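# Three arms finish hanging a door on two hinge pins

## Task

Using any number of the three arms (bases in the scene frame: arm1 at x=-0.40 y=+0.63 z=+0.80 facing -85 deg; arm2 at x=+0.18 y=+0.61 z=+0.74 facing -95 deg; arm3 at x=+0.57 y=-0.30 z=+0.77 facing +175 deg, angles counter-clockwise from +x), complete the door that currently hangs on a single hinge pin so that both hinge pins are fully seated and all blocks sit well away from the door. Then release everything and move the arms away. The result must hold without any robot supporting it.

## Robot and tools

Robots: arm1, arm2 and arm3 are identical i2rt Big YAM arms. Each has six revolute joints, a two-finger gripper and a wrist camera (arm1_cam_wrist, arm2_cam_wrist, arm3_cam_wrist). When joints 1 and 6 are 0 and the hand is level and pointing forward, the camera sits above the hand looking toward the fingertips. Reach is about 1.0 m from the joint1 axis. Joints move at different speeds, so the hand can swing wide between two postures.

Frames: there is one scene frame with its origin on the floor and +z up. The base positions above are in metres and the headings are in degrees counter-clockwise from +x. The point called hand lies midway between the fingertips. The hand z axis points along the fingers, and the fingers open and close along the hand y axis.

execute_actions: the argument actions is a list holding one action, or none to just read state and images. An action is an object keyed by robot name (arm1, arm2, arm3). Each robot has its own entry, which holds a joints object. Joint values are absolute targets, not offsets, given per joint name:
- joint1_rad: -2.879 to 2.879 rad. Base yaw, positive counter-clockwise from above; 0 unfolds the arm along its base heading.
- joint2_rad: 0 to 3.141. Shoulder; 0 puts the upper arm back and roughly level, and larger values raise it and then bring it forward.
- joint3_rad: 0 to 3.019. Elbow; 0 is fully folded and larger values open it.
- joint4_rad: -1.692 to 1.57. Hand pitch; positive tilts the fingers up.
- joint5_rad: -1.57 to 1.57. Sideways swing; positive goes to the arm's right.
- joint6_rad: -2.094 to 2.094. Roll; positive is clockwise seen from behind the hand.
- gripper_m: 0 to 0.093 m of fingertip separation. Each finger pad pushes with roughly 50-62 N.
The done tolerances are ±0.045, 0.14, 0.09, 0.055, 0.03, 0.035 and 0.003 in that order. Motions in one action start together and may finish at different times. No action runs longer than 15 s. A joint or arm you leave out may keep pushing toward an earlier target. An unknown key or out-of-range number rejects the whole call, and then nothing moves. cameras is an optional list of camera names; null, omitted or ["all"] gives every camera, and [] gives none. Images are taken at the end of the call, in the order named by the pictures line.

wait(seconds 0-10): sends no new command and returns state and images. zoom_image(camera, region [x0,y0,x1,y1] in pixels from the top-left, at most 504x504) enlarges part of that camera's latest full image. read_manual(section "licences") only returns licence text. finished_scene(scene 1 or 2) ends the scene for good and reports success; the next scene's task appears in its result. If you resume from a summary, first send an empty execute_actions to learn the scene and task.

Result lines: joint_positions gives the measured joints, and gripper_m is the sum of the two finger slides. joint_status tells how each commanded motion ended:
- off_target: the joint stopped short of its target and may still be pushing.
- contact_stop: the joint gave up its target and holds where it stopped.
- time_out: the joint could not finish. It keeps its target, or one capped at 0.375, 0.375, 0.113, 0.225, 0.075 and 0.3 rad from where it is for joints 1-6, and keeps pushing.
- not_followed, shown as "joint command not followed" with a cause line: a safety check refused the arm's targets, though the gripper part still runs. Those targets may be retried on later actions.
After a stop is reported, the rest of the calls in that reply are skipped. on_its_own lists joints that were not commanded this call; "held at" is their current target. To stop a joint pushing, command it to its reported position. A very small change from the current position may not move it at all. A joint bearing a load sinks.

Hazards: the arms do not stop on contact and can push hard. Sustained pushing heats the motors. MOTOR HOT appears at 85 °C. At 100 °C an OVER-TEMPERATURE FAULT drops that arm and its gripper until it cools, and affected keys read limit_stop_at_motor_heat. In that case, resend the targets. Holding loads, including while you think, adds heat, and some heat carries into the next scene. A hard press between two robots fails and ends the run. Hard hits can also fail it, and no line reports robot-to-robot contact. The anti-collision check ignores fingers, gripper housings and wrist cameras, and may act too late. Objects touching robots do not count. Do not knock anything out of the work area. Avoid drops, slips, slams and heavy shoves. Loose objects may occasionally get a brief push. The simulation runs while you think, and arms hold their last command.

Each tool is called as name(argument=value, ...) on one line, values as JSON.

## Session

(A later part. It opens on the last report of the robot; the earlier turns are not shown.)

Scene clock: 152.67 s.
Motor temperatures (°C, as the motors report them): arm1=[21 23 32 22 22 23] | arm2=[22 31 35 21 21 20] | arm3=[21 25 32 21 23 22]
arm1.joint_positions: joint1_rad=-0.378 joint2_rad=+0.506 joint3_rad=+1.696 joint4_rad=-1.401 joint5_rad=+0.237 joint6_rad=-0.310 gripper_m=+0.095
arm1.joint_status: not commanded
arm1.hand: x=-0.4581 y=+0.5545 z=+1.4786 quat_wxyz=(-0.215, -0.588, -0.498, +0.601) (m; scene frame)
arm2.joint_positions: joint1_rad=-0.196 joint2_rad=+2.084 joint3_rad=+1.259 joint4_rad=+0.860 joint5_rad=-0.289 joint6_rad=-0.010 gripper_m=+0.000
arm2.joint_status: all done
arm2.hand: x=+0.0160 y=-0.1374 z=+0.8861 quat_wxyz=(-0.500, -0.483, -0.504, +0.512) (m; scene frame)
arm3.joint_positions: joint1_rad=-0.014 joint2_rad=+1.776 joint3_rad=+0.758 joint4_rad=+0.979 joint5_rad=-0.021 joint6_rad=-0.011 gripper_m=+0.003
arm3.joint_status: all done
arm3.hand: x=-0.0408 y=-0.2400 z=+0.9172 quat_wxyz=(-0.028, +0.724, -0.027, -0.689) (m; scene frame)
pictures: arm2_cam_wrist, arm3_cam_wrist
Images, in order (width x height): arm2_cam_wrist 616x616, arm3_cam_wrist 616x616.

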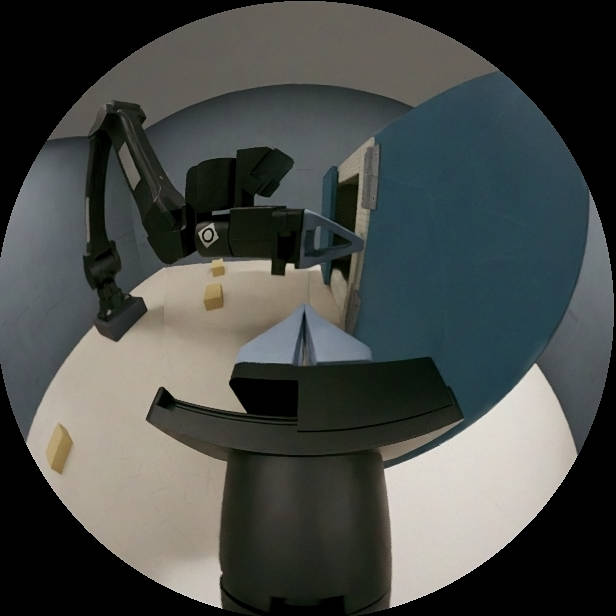

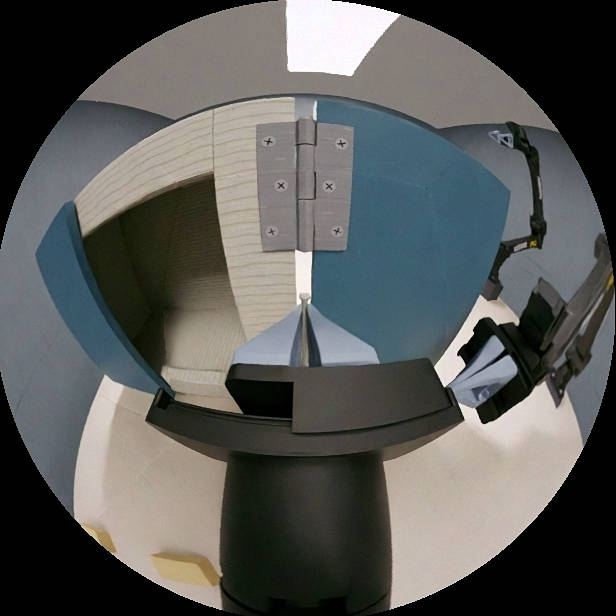

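execute_actions(actions=[{"arm3":{"joints":{"joint2_rad":1.795,"joint4_rad":1.032}}}], cameras=["arm3_cam_wrist","arm2_cam_wrist"])

zoom_image(camera="arm2_cam_wrist", region=[342,265,372,305])

zoom_image(camera="arm3_cam_wrist", region=[285,320,325,370])

Scene clock: 160.03 s.
Motor temperatures (°C, as the motors report them): arm1=[21 23 32 22 22 23] | arm2=[22 31 35 21 21 20] | arm3=[21 26 32 21 23 22]
arm1.joint_positions: joint1_rad=-0.378 joint2_rad=+0.506 joint3_rad=+1.696 joint4_rad=-1.401 joint5_rad=+0.237 joint6_rad=-0.310 gripper_m=+0.095
arm1.joint_status: not commanded
arm1.hand: x=-0.4581 y=+0.5545 z=+1.4786 quat_wxyz=(-0.215, -0.588, -0.498, +0.601) (m; scene frame)
arm2.joint_positions: joint1_rad=-0.196 joint2_rad=+2.084 joint3_rad=+1.259 joint4_rad=+0.860 joint5_rad=-0.289 joint6_rad=-0.010 gripper_m=+0.000
arm2.joint_status: not commanded
arm2.hand: x=+0.0160 y=-0.1374 z=+0.8861 quat_wxyz=(-0.500, -0.483, -0.504, +0.512) (m; scene frame)
arm3.joint_positions: joint1_rad=-0.014 joint2_rad=+1.776 joint3_rad=+0.758 joint4_rad=+1.005 joint5_rad=-0.021 joint6_rad=-0.011 gripper_m=+0.003
arm3.joint_status: all done
arm3.hand: x=-0.0410 y=-0.2400 z=+0.9235 quat_wxyz=(-0.029, +0.715, -0.026, -0.698) (m; scene frame)
pictures: arm2_cam_wrist, arm3_cam_wrist
Images, in order (width x height): arm2_cam_wrist 616x616, arm3_cam_wrist 616x616.

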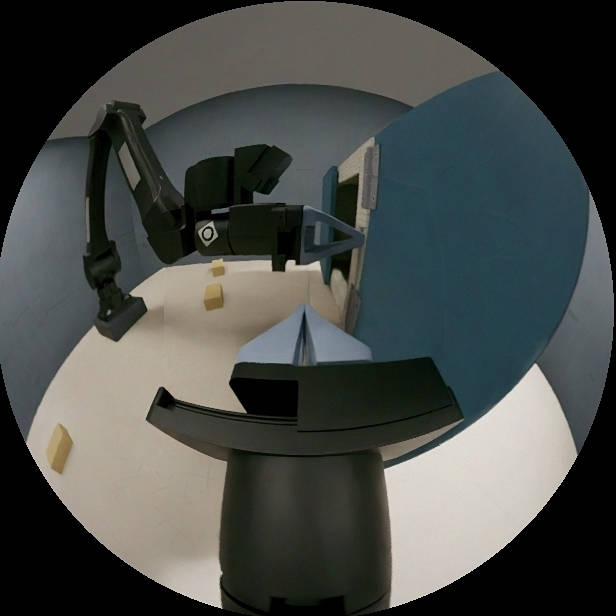

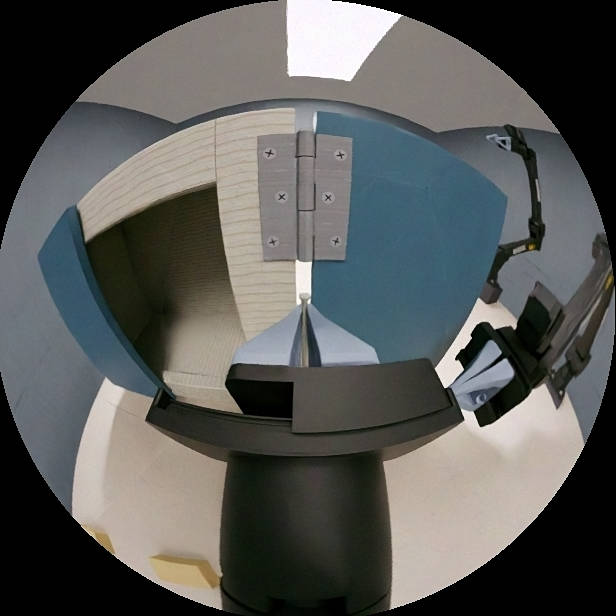

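Region (342, 265, 372, 305) of arm2_cam_wrist's 616x616 image, scaled by 12.600, with more detail than that image has; it fills the left 378 columns of this view, and the rest is white.

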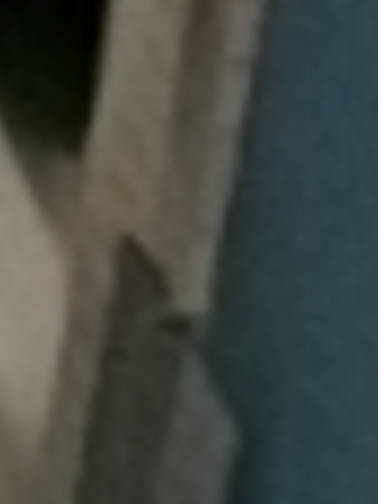

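Region (285, 320, 325, 370) of arm3_cam_wrist's 616x616 image, scaled by 10.080, with more detail than that image has; it fills the left 403 columns of this view, and the rest is white.

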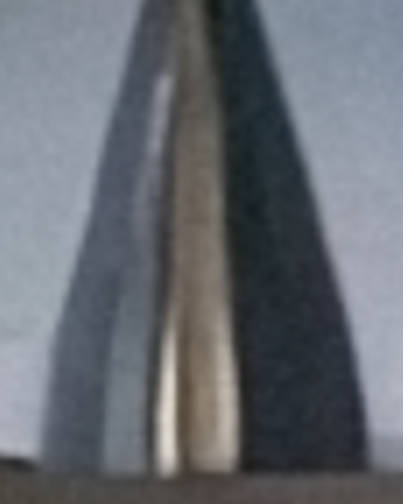

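execute_actions(actions=[{"arm3":{"joints":{"joint2_rad":1.812,"joint4_rad":1.066}}}], cameras=["arm3_cam_wrist","arm2_cam_wrist"])

zoom_image(camera="arm2_cam_wrist", region=[342,265,372,305])

zoom_image(camera="arm3_cam_wrist", region=[285,320,325,370])

Scene clock: 167.07 s.
Motor temperatures (°C, as the motors report them): arm1=[21 23 31 22 22 23] | arm2=[22 31 36 21 21 20] | arm3=[21 25 32 21 23 22]
arm1.joint_positions: joint1_rad=-0.378 joint2_rad=+0.506 joint3_rad=+1.696 joint4_rad=-1.401 joint5_rad=+0.237 joint6_rad=-0.310 gripper_m=+0.095
arm1.joint_status: not commanded
arm1.hand: x=-0.4581 y=+0.5545 z=+1.4786 quat_wxyz=(-0.215, -0.588, -0.498, +0.601) (m; scene frame)
arm2.joint_positions: joint1_rad=-0.196 joint2_rad=+2.084 joint3_rad=+1.259 joint4_rad=+0.860 joint5_rad=-0.289 joint6_rad=-0.010 gripper_m=+0.000
arm2.joint_status: not commanded
arm2.hand: x=+0.0160 y=-0.1374 z=+0.8861 quat_wxyz=(-0.500, -0.483, -0.504, +0.512) (m; scene frame)
arm3.joint_positions: joint1_rad=-0.014 joint2_rad=+1.797 joint3_rad=+0.758 joint4_rad=+1.039 joint5_rad=-0.021 joint6_rad=-0.011 gripper_m=+0.003
arm3.joint_status: all done
arm3.hand: x=-0.0416 y=-0.2399 z=+0.9195 quat_wxyz=(-0.029, +0.710, -0.026, -0.703) (m; scene frame)
pictures: arm2_cam_wrist, arm3_cam_wrist
Images, in order (width x height): arm2_cam_wrist 616x616, arm3_cam_wrist 616x616.

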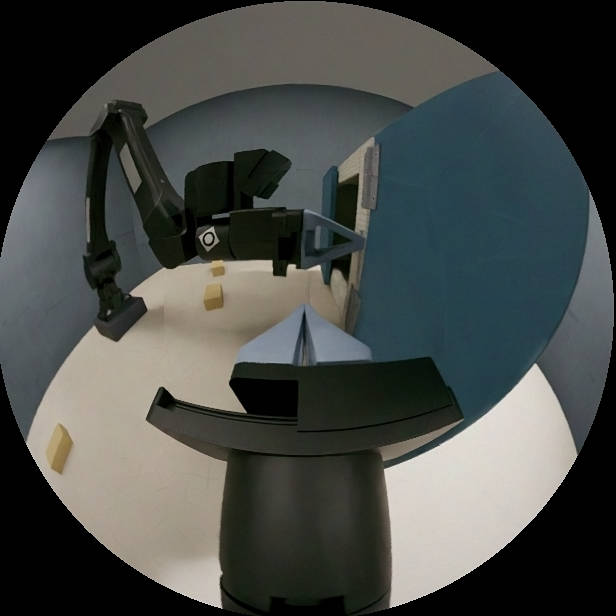

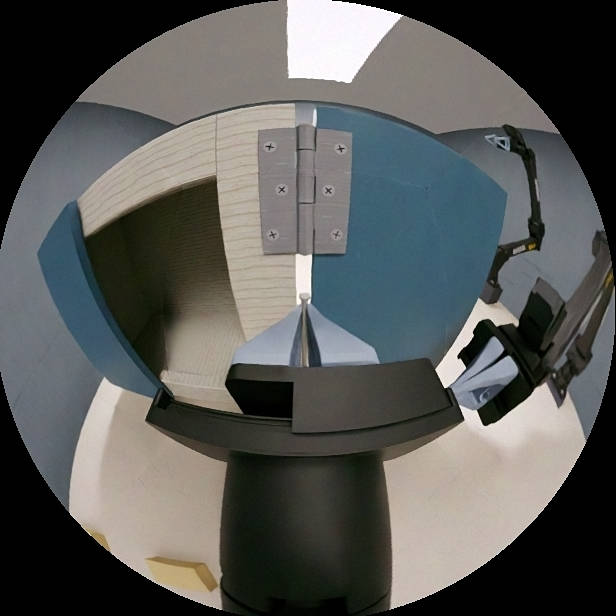

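Region (342, 265, 372, 305) of arm2_cam_wrist's 616x616 image, scaled by 12.600, with more detail than that image has; it fills the left 378 columns of this view, and the rest is white.

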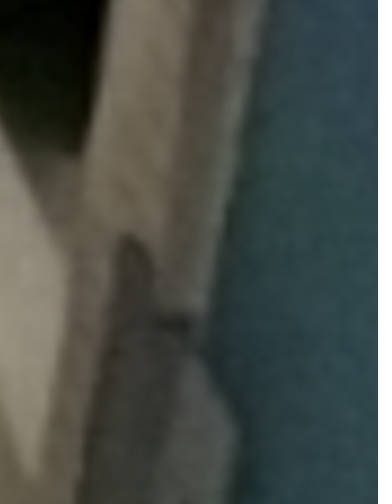

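Region (285, 320, 325, 370) of arm3_cam_wrist's 616x616 image, scaled by 10.080, with more detail than that image has; it fills the left 403 columns of this view, and the rest is white.

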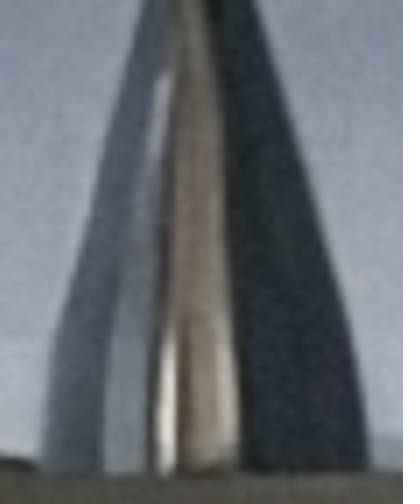

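Looks aligned in x. Descend.

execute_actions(actions=[{"arm3":{"joints":{"joint2_rad":1.84}}}], cameras=["arm3_cam_wrist","arm2_cam_wrist"])

zoom_image(camera="arm2_cam_wrist", region=[342,265,372,305])

zoom_image(camera="arm3_cam_wrist", region=[285,320,325,370])

Scene clock: 170.50 s.
Motor temperatures (°C, as the motors report them): arm1=[21 23 31 22 22 23] | arm2=[22 31 36 21 21 20] | arm3=[21 25 32 21 23 22]
arm1.joint_positions: joint1_rad=-0.378 joint2_rad=+0.506 joint3_rad=+1.696 joint4_rad=-1.401 joint5_rad=+0.237 joint6_rad=-0.310 gripper_m=+0.095
arm1.joint_status: not commanded
arm1.hand: x=-0.4581 y=+0.5545 z=+1.4786 quat_wxyz=(-0.215, -0.588, -0.498, +0.601) (m; scene frame)
arm2.joint_positions: joint1_rad=-0.196 joint2_rad=+2.084 joint3_rad=+1.259 joint4_rad=+0.860 joint5_rad=-0.289 joint6_rad=-0.010 gripper_m=+0.000
arm2.joint_status: not commanded
arm2.hand: x=+0.0160 y=-0.1374 z=+0.8861 quat_wxyz=(-0.500, -0.483, -0.504, +0.512) (m; scene frame)
arm3.joint_positions: joint1_rad=-0.014 joint2_rad=+1.821 joint3_rad=+0.758 joint4_rad=+1.047 joint5_rad=-0.021 joint6_rad=-0.011 gripper_m=+0.003
arm3.joint_status: all done
arm3.hand: x=-0.0419 y=-0.2400 z=+0.9074 quat_wxyz=(-0.029, +0.716, -0.026, -0.697) (m; scene frame)
pictures: arm2_cam_wrist, arm3_cam_wrist
Images, in order (width x height): arm2_cam_wrist 616x616, arm3_cam_wrist 616x616.

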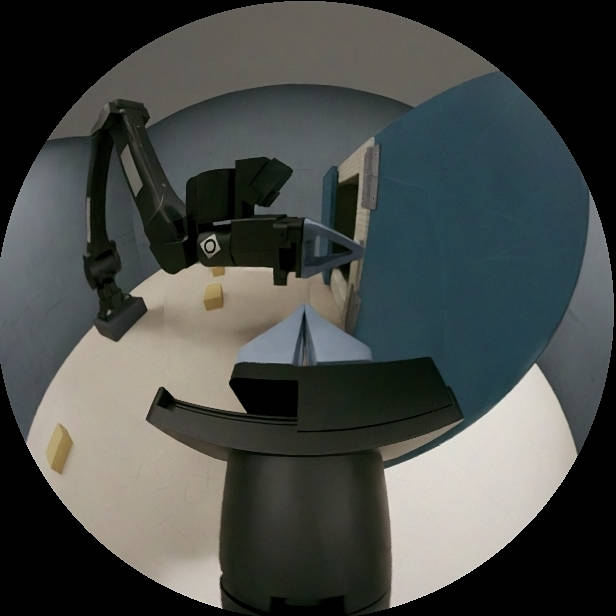

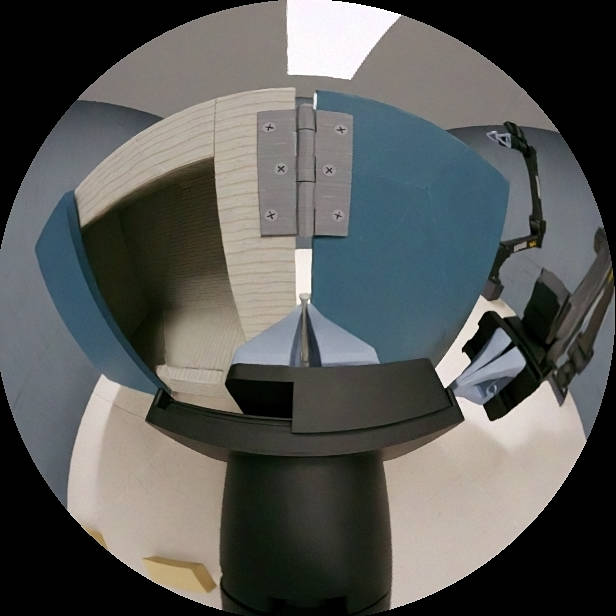

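Region (342, 265, 372, 305) of arm2_cam_wrist's 616x616 image, scaled by 12.600, with more detail than that image has; it fills the left 378 columns of this view, and the rest is white.

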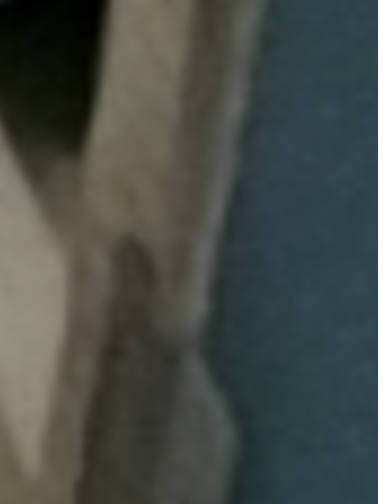

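Region (285, 320, 325, 370) of arm3_cam_wrist's 616x616 image, scaled by 10.080, with more detail than that image has; it fills the left 403 columns of this view, and the rest is white.

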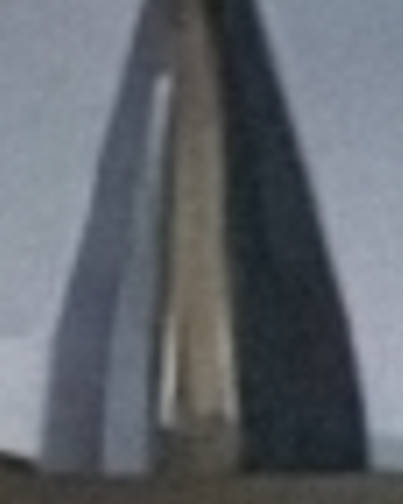

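execute_actions(actions=[{"arm3":{"joints":{"joint2_rad":1.82,"gripper_m":0.010}},"arm2":{"joints":{"joint2_rad":2.0,"joint3_rad":0.9,"joint4_rad":1.11,"joint5_rad":-0.514,"joint1_rad":-0.26,"gripper_m":0.06}}}], cameras=[])

execute_actions(actions=[{"arm3":{"joints":{"joint3_rad":0.62,"joint4_rad":1.17}},"arm2":{"joints":{"joint1_rad":-0.42}}}], cameras=["arm3_cam_wrist","arm2_cam_wrist"])

Scene clock: 180.10 s.
Motor temperatures (°C, as the motors report them): arm1=[21 23 31 22 22 23] | arm2=[22 31 36 21 21 20] | arm3=[21 25 32 21 23 22]
arm1.joint_positions: joint1_rad=-0.378 joint2_rad=+0.506 joint3_rad=+1.696 joint4_rad=-1.401 joint5_rad=+0.237 joint6_rad=-0.310 gripper_m=+0.095
arm1.joint_status: not commanded
arm1.hand: x=-0.4581 y=+0.5545 z=+1.4786 quat_wxyz=(-0.215, -0.588, -0.498, +0.601) (m; scene frame)
arm2.joint_positions: joint1_rad=-0.267 joint2_rad=+1.996 joint3_rad=+0.902 joint4_rad=+1.085 joint5_rad=-0.510 joint6_rad=-0.009 gripper_m=+0.060
arm2.joint_status: all done
arm2.hand: x=+0.0387 y=-0.0176 z=+0.8382 quat_wxyz=(-0.530, -0.459, -0.547, +0.458) (m; scene frame)
arm3.joint_positions: joint1_rad=-0.014 joint2_rad=+1.821 joint3_rad=+0.758 joint4_rad=+1.047 joint5_rad=-0.021 joint6_rad=-0.011 gripper_m=+0.010
arm3.joint_status: all done
arm3.hand: x=-0.0419 y=-0.2400 z=+0.9074 quat_wxyz=(-0.029, +0.716, -0.026, -0.697) (m; scene frame)
pictures: none
No camera images: the call's "cameras" was empty. Leave "cameras" out to get every camera's image.

Scene clock: 181.27 s.
Motor temperatures (°C, as the motors report them): arm1=[21 23 31 22 22 23] | arm2=[22 30 35 21 21 20] | arm3=[21 25 32 21 23 22]
arm1.joint_positions: joint1_rad=-0.378 joint2_rad=+0.506 joint3_rad=+1.696 joint4_rad=-1.401 joint5_rad=+0.237 joint6_rad=-0.310 gripper_m=+0.095
arm1.joint_status: not commanded
arm1.hand: x=-0.4581 y=+0.5545 z=+1.4786 quat_wxyz=(-0.215, -0.588, -0.498, +0.601) (m; scene frame)
arm2.joint_positions: joint1_rad=-0.423 joint2_rad=+1.996 joint3_rad=+0.902 joint4_rad=+1.085 joint5_rad=-0.512 joint6_rad=-0.009 gripper_m=+0.060
arm2.joint_status: all done
arm2.hand: x=-0.0570 y=+0.0120 z=+0.8396 quat_wxyz=(-0.493, -0.499, -0.510, +0.499) (m; scene frame)
arm3.joint_positions: joint1_rad=-0.014 joint2_rad=+1.821 joint3_rad=+0.615 joint4_rad=+1.144 joint5_rad=-0.021 joint6_rad=-0.011 gripper_m=+0.010
arm3.joint_status: all done
arm3.hand: x=+0.0081 y=-0.2452 z=+0.8736 quat_wxyz=(-0.027, +0.732, -0.027, -0.681) (m; scene frame)
pictures: arm2_cam_wrist, arm3_cam_wrist
Images, in order (width x height): arm2_cam_wrist 616x616, arm3_cam_wrist 616x616.

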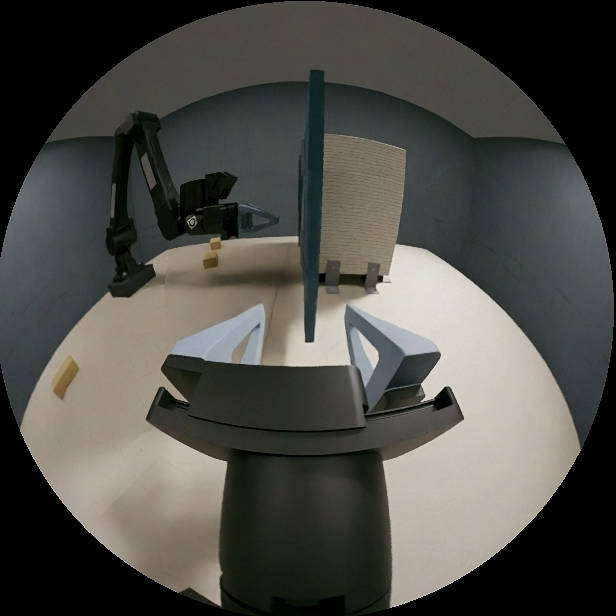

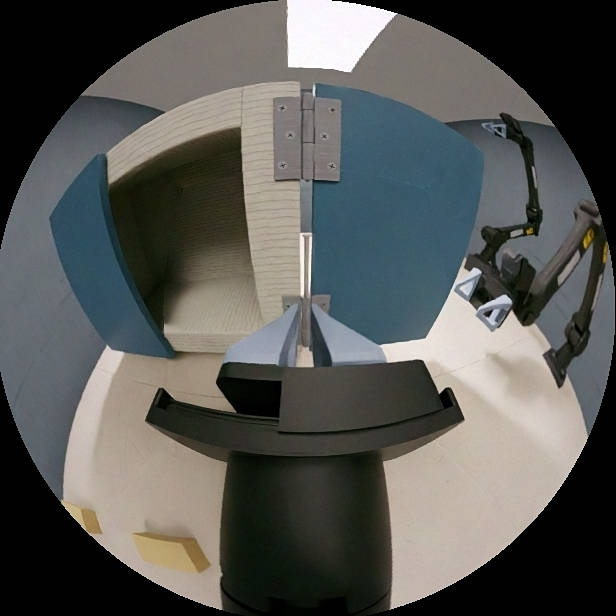

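execute_actions(actions=[{"arm3":{"joints":{"joint2_rad":2.07,"joint3_rad":0.57,"joint4_rad":1.53,"gripper_m":0}},"arm2":{"joints":{"joint1_rad":-0.355,"joint2_rad":2.115,"joint3_rad":1.222,"joint4_rad":0.923,"joint5_rad":-0.436,"gripper_m":0.08}}}], cameras=["arm3_cam_wrist","arm2_cam_wrist"])

Scene clock: 189.47 s.
Motor temperatures (°C, as the motors report them): arm1=[21 23 31 22 22 23] | arm2=[22 30 34 21 21 20] | arm3=[21 25 32 21 23 22]
arm1.joint_positions: joint1_rad=-0.378 joint2_rad=+0.506 joint3_rad=+1.696 joint4_rad=-1.401 joint5_rad=+0.237 joint6_rad=-0.310 gripper_m=+0.095
arm1.joint_status: not commanded
arm1.hand: x=-0.4581 y=+0.5545 z=+1.4786 quat_wxyz=(-0.215, -0.588, -0.498, +0.601) (m; scene frame)
arm2.joint_positions: joint1_rad=-0.349 joint2_rad=+2.114 joint3_rad=+1.189 joint4_rad=+0.937 joint5_rad=-0.440 joint6_rad=-0.009 gripper_m=+0.080
arm2.joint_status: all done
arm2.hand: x=-0.0622 y=-0.0866 z=+0.8502 quat_wxyz=(-0.496, -0.491, -0.508, +0.505) (m; scene frame)
arm3.joint_positions: joint1_rad=-0.014 joint2_rad=+2.077 joint3_rad=+0.570 joint4_rad=+1.504 joint5_rad=-0.021 joint6_rad=-0.011 gripper_m=+0.001
arm3.joint_status: all done
arm3.hand: x=+0.0366 y=-0.2484 z=+0.8123 quat_wxyz=(-0.029, +0.711, -0.026, -0.702) (m; scene frame)
pictures: arm2_cam_wrist, arm3_cam_wrist
Images, in order (width x height): arm2_cam_wrist 616x616, arm3_cam_wrist 616x616.

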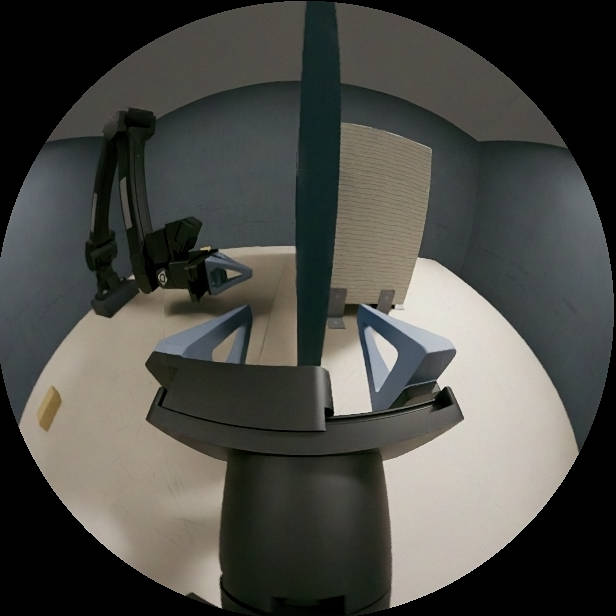

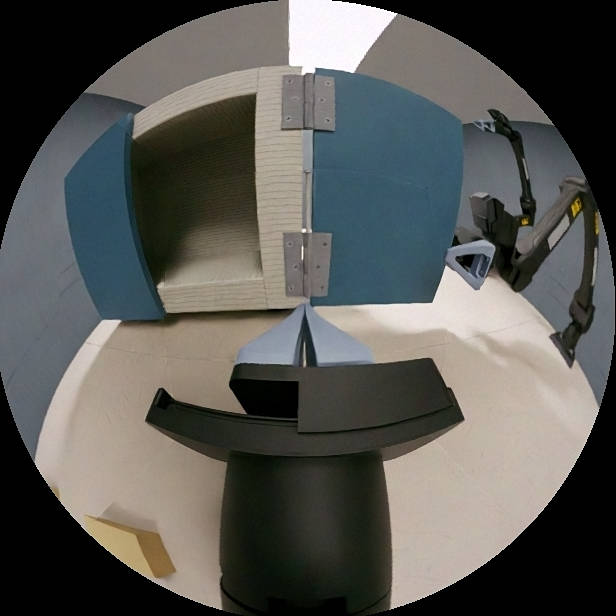

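execute_actions(actions=[])

execute_actions(actions=[{"arm2":{"joints":{"gripper_m":0.008}}}], cameras=["arm2_cam_wrist"])

execute_actions(actions=[{"arm2":{"joints":{"joint2_rad":2.065}}}], cameras=["arm2_cam_wrist","arm3_cam_wrist"])

Scene clock: 200.80 s.
Motor temperatures (°C, as the motors report them): arm1=[21 23 31 22 22 23] | arm2=[22 30 35 21 21 20] | arm3=[21 25 31 21 23 22]
arm1.joint_positions: joint1_rad=-0.378 joint2_rad=+0.506 joint3_rad=+1.696 joint4_rad=-1.401 joint5_rad=+0.237 joint6_rad=-0.310 gripper_m=+0.095
arm1.joint_status: not commanded
arm1.hand: x=-0.4581 y=+0.5545 z=+1.4786 quat_wxyz=(-0.215, -0.588, -0.498, +0.601) (m; scene frame)
arm2.joint_positions: joint1_rad=-0.349 joint2_rad=+2.114 joint3_rad=+1.189 joint4_rad=+0.937 joint5_rad=-0.440 joint6_rad=-0.009 gripper_m=+0.080
arm2.joint_status: all done
arm2.hand: x=-0.0622 y=-0.0866 z=+0.8502 quat_wxyz=(-0.496, -0.491, -0.508, +0.505) (m; scene frame)
arm3.joint_positions: joint1_rad=-0.014 joint2_rad=+2.077 joint3_rad=+0.570 joint4_rad=+1.504 joint5_rad=-0.021 joint6_rad=-0.011 gripper_m=+0.001
arm3.joint_status: all done
arm3.hand: x=+0.0366 y=-0.2484 z=+0.8123 quat_wxyz=(-0.029, +0.711, -0.026, -0.702) (m; scene frame)
pictures: arm1_cam_wrist, arm2_cam_wrist, arm3_cam_wrist
Images, in order (width x height): arm1_cam_wrist 616x616, arm2_cam_wrist 616x616, arm3_cam_wrist 616x616.

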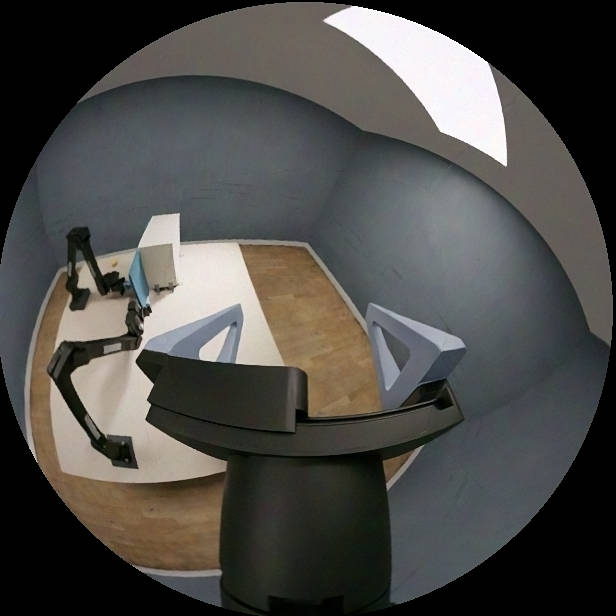

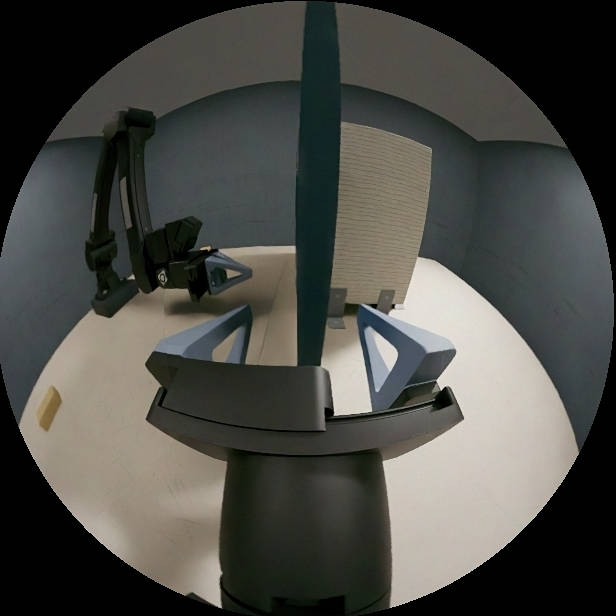

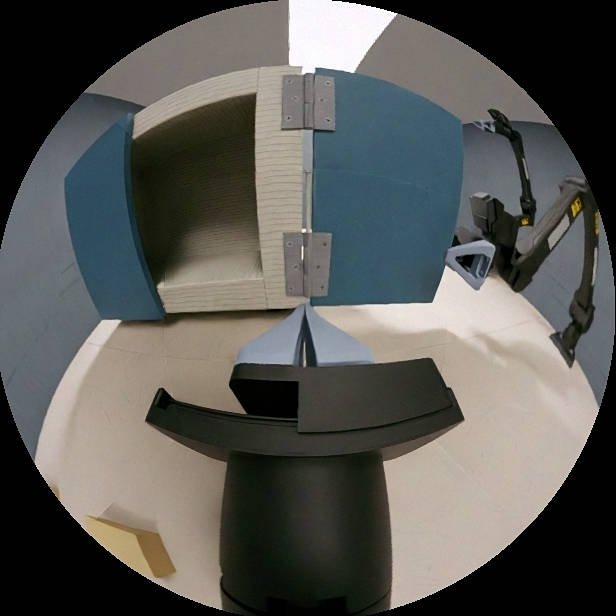

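Scene clock: 201.50 s.
Motor temperatures (°C, as the motors report them): arm1=[21 23 31 22 22 23] | arm2=[22 31 35 21 21 20] | arm3=[21 25 31 21 23 22]
arm1.joint_positions: joint1_rad=-0.378 joint2_rad=+0.506 joint3_rad=+1.696 joint4_rad=-1.401 joint5_rad=+0.237 joint6_rad=-0.310 gripper_m=+0.095
arm1.joint_status: not commanded
arm1.hand: x=-0.4581 y=+0.5545 z=+1.4786 quat_wxyz=(-0.215, -0.588, -0.498, +0.601) (m; scene frame)
arm2.joint_positions: joint1_rad=-0.349 joint2_rad=+2.114 joint3_rad=+1.189 joint4_rad=+0.937 joint5_rad=-0.439 joint6_rad=+0.001 gripper_m=+0.011
arm2.joint_status: gripper_m off_target (ended at +0.011, target +0.008)
arm2.hand: x=-0.0624 y=-0.0866 z=+0.8502 quat_wxyz=(-0.498, -0.494, -0.505, +0.503) (m; scene frame)
arm3.joint_positions: joint1_rad=-0.014 joint2_rad=+2.077 joint3_rad=+0.570 joint4_rad=+1.504 joint5_rad=-0.021 joint6_rad=-0.011 gripper_m=+0.001
arm3.joint_status: not commanded
arm3.hand: x=+0.0366 y=-0.2484 z=+0.8123 quat_wxyz=(-0.029, +0.711, -0.026, -0.702) (m; scene frame)
pictures: arm2_cam_wrist
Images, in order (width x height): arm2_cam_wrist 616x616.

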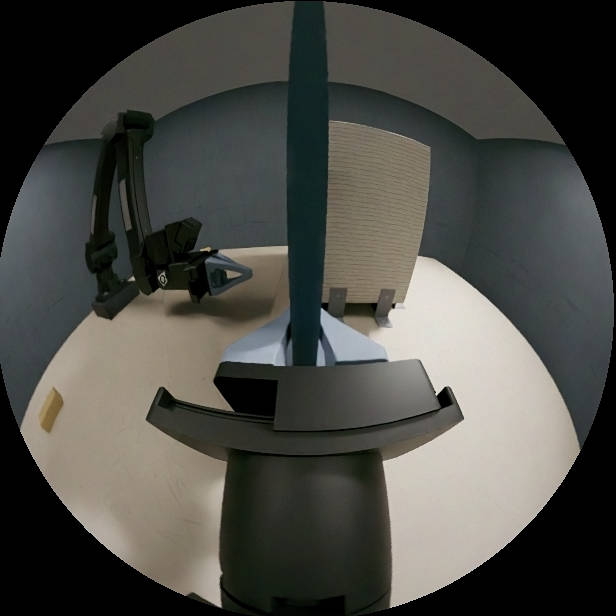

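Scene clock: 202.07 s.
Motor temperatures (°C, as the motors report them): arm1=[21 23 31 22 22 23] | arm2=[22 31 35 21 21 20] | arm3=[21 25 31 21 23 22]
arm1.joint_positions: joint1_rad=-0.378 joint2_rad=+0.506 joint3_rad=+1.696 joint4_rad=-1.401 joint5_rad=+0.237 joint6_rad=-0.310 gripper_m=+0.095
arm1.joint_status: not commanded
arm1.hand: x=-0.4581 y=+0.5545 z=+1.4786 quat_wxyz=(-0.215, -0.588, -0.498, +0.601) (m; scene frame)
arm2.joint_positions: joint1_rad=-0.349 joint2_rad=+2.108 joint3_rad=+1.189 joint4_rad=+0.926 joint5_rad=-0.439 joint6_rad=+0.001 gripper_m=+0.011
arm2.joint_status: all done
arm2.hand: x=-0.0627 y=-0.0866 z=+0.8521 quat_wxyz=(-0.497, -0.496, -0.506, +0.502) (m; scene frame)
arm3.joint_positions: joint1_rad=-0.014 joint2_rad=+2.077 joint3_rad=+0.570 joint4_rad=+1.504 joint5_rad=-0.021 joint6_rad=-0.011 gripper_m=+0.001
arm3.joint_status: not commanded
arm3.hand: x=+0.0366 y=-0.2484 z=+0.8123 quat_wxyz=(-0.029, +0.711, -0.026, -0.702) (m; scene frame)
pictures: arm2_cam_wrist, arm3_cam_wrist
Images, in order (width x height): arm2_cam_wrist 616x616, arm3_cam_wrist 616x616.

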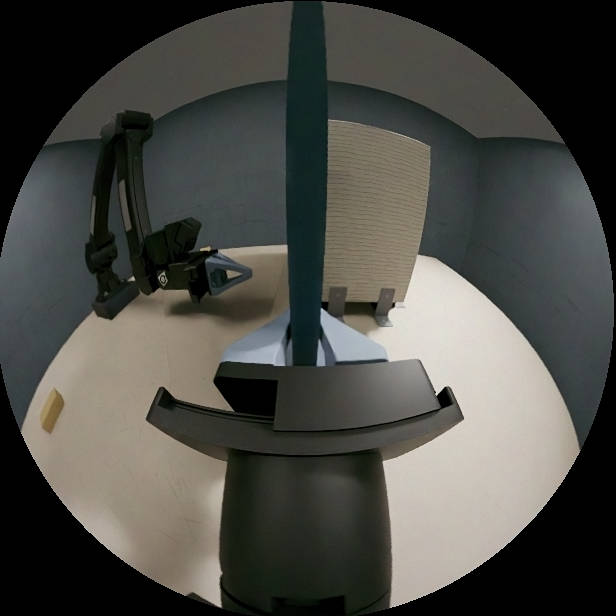

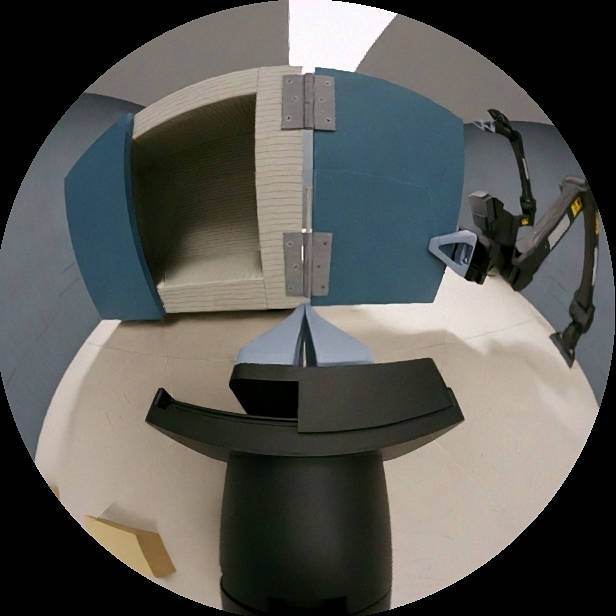

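zoom_image(camera="arm3_cam_wrist", region=[260,160,360,305])

execute_actions(actions=[{"arm2":{"joints":{"joint2_rad":2.04,"joint4_rad":0.96}}}], cameras=["arm3_cam_wrist"])

zoom_image(camera="arm3_cam_wrist", region=[260,160,360,305])

Region (260, 160, 360, 305) of arm3_cam_wrist's 616x616 image, scaled by 3.476, with more detail than that image has; it fills the left 348 columns of this view, and the rest is white.

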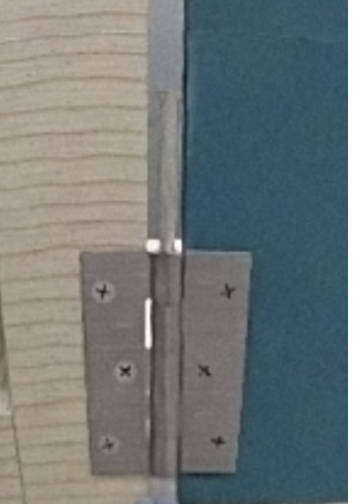

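Scene clock: 205.13 s.
Motor temperatures (°C, as the motors report them): arm1=[21 23 31 22 22 23] | arm2=[22 31 35 21 21 20] | arm3=[21 25 31 21 23 22]
arm1.joint_positions: joint1_rad=-0.378 joint2_rad=+0.506 joint3_rad=+1.696 joint4_rad=-1.401 joint5_rad=+0.237 joint6_rad=-0.310 gripper_m=+0.095
arm1.joint_status: not commanded
arm1.hand: x=-0.4581 y=+0.5545 z=+1.4786 quat_wxyz=(-0.215, -0.588, -0.498, +0.601) (m; scene frame)
arm2.joint_positions: joint1_rad=-0.349 joint2_rad=+2.106 joint3_rad=+1.189 joint4_rad=+0.926 joint5_rad=-0.439 joint6_rad=+0.001 gripper_m=+0.011
arm2.joint_status: all done
arm2.hand: x=-0.0627 y=-0.0866 z=+0.8535 quat_wxyz=(-0.497, -0.495, -0.505, +0.502) (m; scene frame)
arm3.joint_positions: joint1_rad=-0.014 joint2_rad=+2.077 joint3_rad=+0.570 joint4_rad=+1.504 joint5_rad=-0.021 joint6_rad=-0.011 gripper_m=+0.001
arm3.joint_status: not commanded
arm3.hand: x=+0.0366 y=-0.2484 z=+0.8123 quat_wxyz=(-0.029, +0.711, -0.026, -0.702) (m; scene frame)
pictures: arm3_cam_wrist
Images, in order (width x height): arm3_cam_wrist 616x616.

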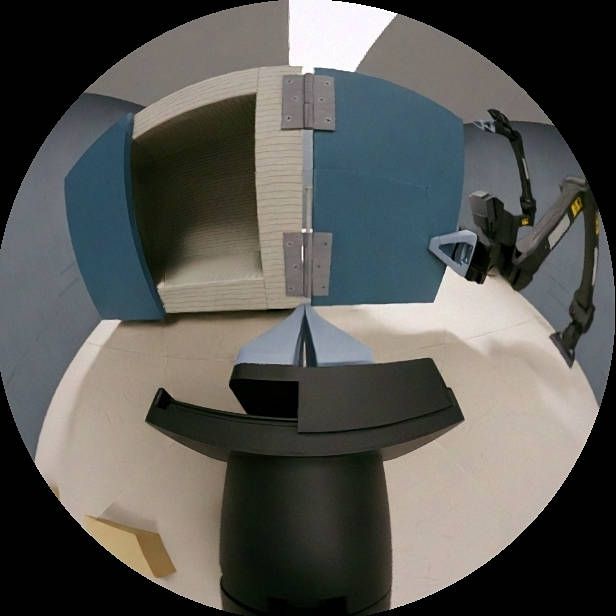

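Region (260, 160, 360, 305) of arm3_cam_wrist's 616x616 image, scaled by 3.476, with more detail than that image has; it fills the left 348 columns of this view, and the rest is white.

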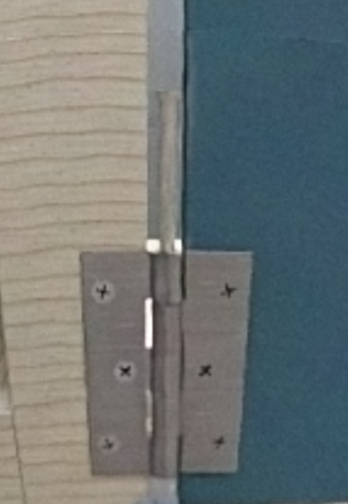

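zoom_image(camera="arm3_cam_wrist", region=[290,220,326,300])

execute_actions(actions=[], cameras=["arm3_cam_wrist"])

zoom_image(camera="arm3_cam_wrist", region=[280,170,340,300])

Region (290, 220, 326, 300) of arm3_cam_wrist's 616x616 image, scaled by 6.300, with more detail than that image has; it fills the left 227 columns of this view, and the rest is white.

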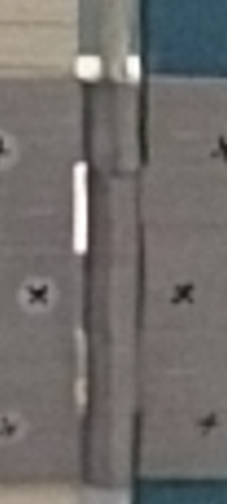

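Scene clock: 207.13 s.
Motor temperatures (°C, as the motors report them): arm1=[21 23 31 22 22 23] | arm2=[22 31 35 21 21 20] | arm3=[21 25 30 21 23 22]
arm1.joint_positions: joint1_rad=-0.378 joint2_rad=+0.506 joint3_rad=+1.696 joint4_rad=-1.401 joint5_rad=+0.237 joint6_rad=-0.310 gripper_m=+0.095
arm1.joint_status: not commanded
arm1.hand: x=-0.4581 y=+0.5545 z=+1.4786 quat_wxyz=(-0.215, -0.588, -0.498, +0.601) (m; scene frame)
arm2.joint_positions: joint1_rad=-0.349 joint2_rad=+2.106 joint3_rad=+1.189 joint4_rad=+0.926 joint5_rad=-0.439 joint6_rad=+0.001 gripper_m=+0.011
arm2.joint_status: all done
arm2.hand: x=-0.0627 y=-0.0866 z=+0.8535 quat_wxyz=(-0.497, -0.495, -0.505, +0.502) (m; scene frame)
arm3.joint_positions: joint1_rad=-0.014 joint2_rad=+2.077 joint3_rad=+0.570 joint4_rad=+1.504 joint5_rad=-0.021 joint6_rad=-0.011 gripper_m=+0.001
arm3.joint_status: not commanded
arm3.hand: x=+0.0366 y=-0.2484 z=+0.8123 quat_wxyz=(-0.029, +0.711, -0.026, -0.702) (m; scene frame)
pictures: arm3_cam_wrist
Images, in order (width x height): arm3_cam_wrist 616x616.

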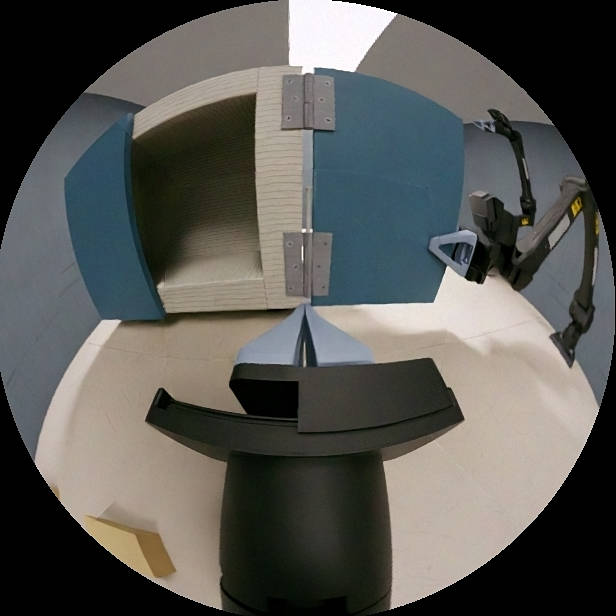

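Region (280, 170, 340, 300) of arm3_cam_wrist's 616x616 image, scaled by 3.877, with more detail than that image has; it fills the left 233 columns of this view, and the rest is white.

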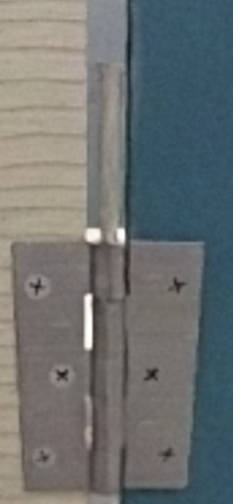

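execute_actions(actions=[{"arm2":{"joints":{"joint2_rad":2.015,"joint4_rad":1.0}}}], cameras=["arm3_cam_wrist"])

zoom_image(camera="arm3_cam_wrist", region=[260,160,360,305])

Scene clock: 214.10 s.
Motor temperatures (°C, as the motors report them): arm1=[21 23 31 22 22 23] | arm2=[22 32 35 21 21 20] | arm3=[21 25 30 21 23 22]
arm1.joint_positions: joint1_rad=-0.378 joint2_rad=+0.506 joint3_rad=+1.696 joint4_rad=-1.401 joint5_rad=+0.237 joint6_rad=-0.310 gripper_m=+0.095
arm1.joint_status: not commanded
arm1.hand: x=-0.4581 y=+0.5545 z=+1.4786 quat_wxyz=(-0.215, -0.588, -0.498, +0.601) (m; scene frame)
arm2.joint_positions: joint1_rad=-0.349 joint2_rad=+2.105 joint3_rad=+1.189 joint4_rad=+0.926 joint5_rad=-0.439 joint6_rad=+0.001 gripper_m=+0.011
arm2.joint_status: joint4_rad time_out (moved +0.000 of +0.074); the others done
arm2.on_its_own: joint4_rad reads +0.926 and still pushes toward +1.000 since a time_out
arm2.hand: x=-0.0627 y=-0.0866 z=+0.8543 quat_wxyz=(-0.497, -0.494, -0.505, +0.503) (m; scene frame)
arm3.joint_positions: joint1_rad=-0.014 joint2_rad=+2.077 joint3_rad=+0.570 joint4_rad=+1.504 joint5_rad=-0.021 joint6_rad=-0.011 gripper_m=+0.001
arm3.joint_status: not commanded
arm3.hand: x=+0.0366 y=-0.2484 z=+0.8123 quat_wxyz=(-0.029, +0.711, -0.026, -0.702) (m; scene frame)
pictures: arm3_cam_wrist
Images, in order (width x height): arm3_cam_wrist 616x616.

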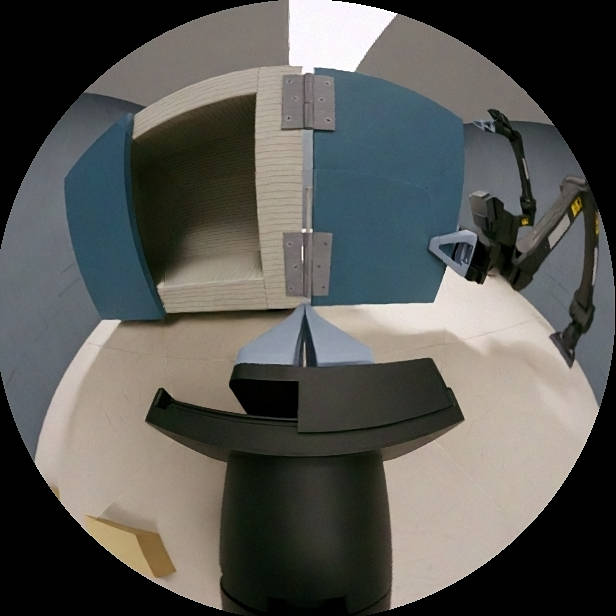

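Region (260, 160, 360, 305) of arm3_cam_wrist's 616x616 image, scaled by 3.476, with more detail than that image has; it fills the left 348 columns of this view, and the rest is white.

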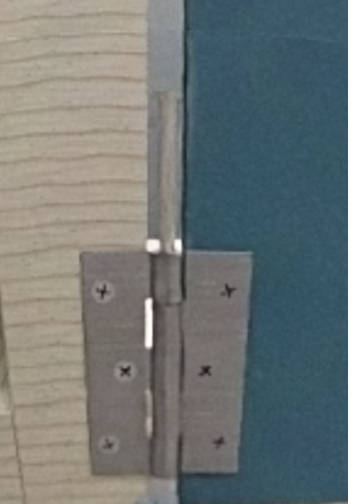

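execute_actions(actions=[{"arm2":{"joints":{"joint2_rad":2.06,"joint4_rad":0.945,"joint6_rad":0.035}}}], cameras=["arm3_cam_wrist"])

zoom_image(camera="arm3_cam_wrist", region=[260,160,360,305])

execute_actions(actions=[{"arm2":{"joints":{"joint2_rad":2.085,"joint6_rad":-0.03}}}], cameras=["arm3_cam_wrist"])

zoom_image(camera="arm3_cam_wrist", region=[260,160,360,305])

Scene clock: 220.63 s.
Motor temperatures (°C, as the motors report them): arm1=[21 23 31 22 22 23] | arm2=[22 33 35 21 21 20] | arm3=[21 26 30 21 23 22]
arm1.joint_positions: joint1_rad=-0.378 joint2_rad=+0.506 joint3_rad=+1.696 joint4_rad=-1.401 joint5_rad=+0.237 joint6_rad=-0.310 gripper_m=+0.095
arm1.joint_status: not commanded
arm1.hand: x=-0.4581 y=+0.5545 z=+1.4786 quat_wxyz=(-0.215, -0.588, -0.498, +0.601) (m; scene frame)
arm2.joint_positions: joint1_rad=-0.349 joint2_rad=+2.105 joint3_rad=+1.189 joint4_rad=+0.926 joint5_rad=-0.439 joint6_rad=+0.007 gripper_m=+0.011
arm2.joint_status: all done
arm2.hand: x=-0.0627 y=-0.0866 z=+0.8543 quat_wxyz=(-0.499, -0.496, -0.504, +0.501) (m; scene frame)
arm3.joint_positions: joint1_rad=-0.014 joint2_rad=+2.077 joint3_rad=+0.570 joint4_rad=+1.504 joint5_rad=-0.021 joint6_rad=-0.011 gripper_m=+0.001
arm3.joint_status: not commanded
arm3.hand: x=+0.0366 y=-0.2484 z=+0.8123 quat_wxyz=(-0.029, +0.711, -0.026, -0.702) (m; scene frame)
pictures: arm3_cam_wrist
Images, in order (width x height): arm3_cam_wrist 616x616.

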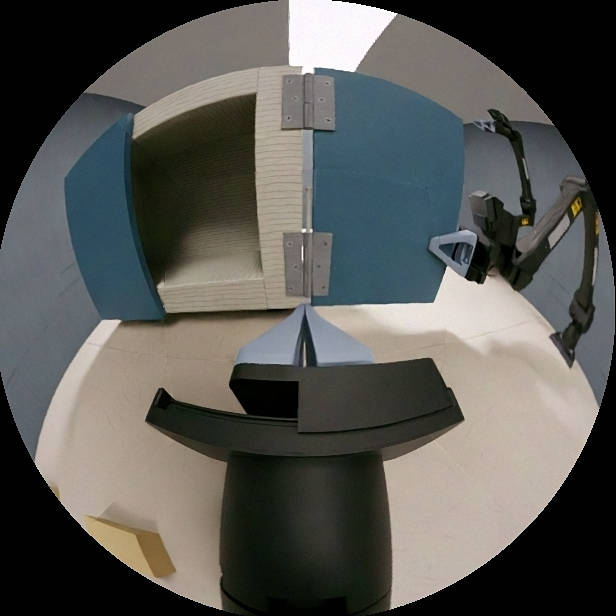

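Region (260, 160, 360, 305) of arm3_cam_wrist's 616x616 image, scaled by 3.476, with more detail than that image has; it fills the left 348 columns of this view, and the rest is white.

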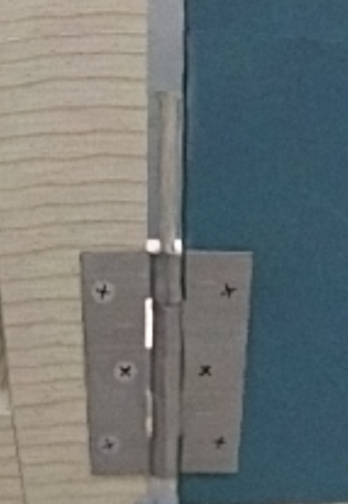

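Scene clock: 221.20 s.
Motor temperatures (°C, as the motors report them): arm1=[21 23 31 22 22 23] | arm2=[22 33 35 21 21 20] | arm3=[21 26 30 21 23 22]
arm1.joint_positions: joint1_rad=-0.378 joint2_rad=+0.506 joint3_rad=+1.696 joint4_rad=-1.401 joint5_rad=+0.237 joint6_rad=-0.310 gripper_m=+0.095
arm1.joint_status: not commanded
arm1.hand: x=-0.4581 y=+0.5545 z=+1.4786 quat_wxyz=(-0.215, -0.588, -0.498, +0.601) (m; scene frame)
arm2.joint_positions: joint1_rad=-0.349 joint2_rad=+2.106 joint3_rad=+1.189 joint4_rad=+0.926 joint5_rad=-0.439 joint6_rad=-0.001 gripper_m=+0.011
arm2.joint_status: all done
arm2.hand: x=-0.0627 y=-0.0866 z=+0.8532 quat_wxyz=(-0.497, -0.494, -0.506, +0.503) (m; scene frame)
arm3.joint_positions: joint1_rad=-0.014 joint2_rad=+2.077 joint3_rad=+0.570 joint4_rad=+1.504 joint5_rad=-0.021 joint6_rad=-0.011 gripper_m=+0.001
arm3.joint_status: not commanded
arm3.hand: x=+0.0366 y=-0.2484 z=+0.8123 quat_wxyz=(-0.029, +0.711, -0.026, -0.702) (m; scene frame)
pictures: arm3_cam_wrist
Images, in order (width x height): arm3_cam_wrist 616x616.

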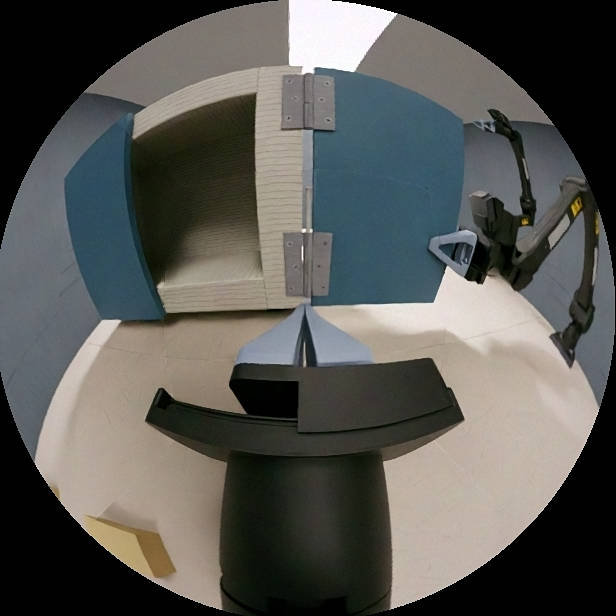

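Region (260, 160, 360, 305) of arm3_cam_wrist's 616x616 image, scaled by 3.476, with more detail than that image has; it fills the left 348 columns of this view, and the rest is white.

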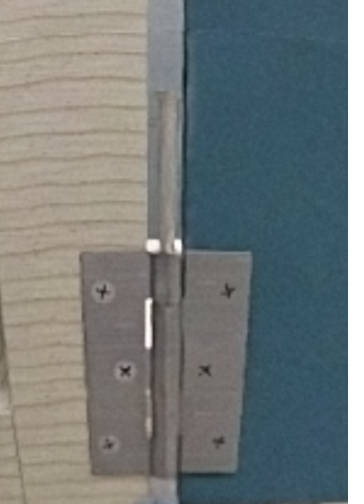

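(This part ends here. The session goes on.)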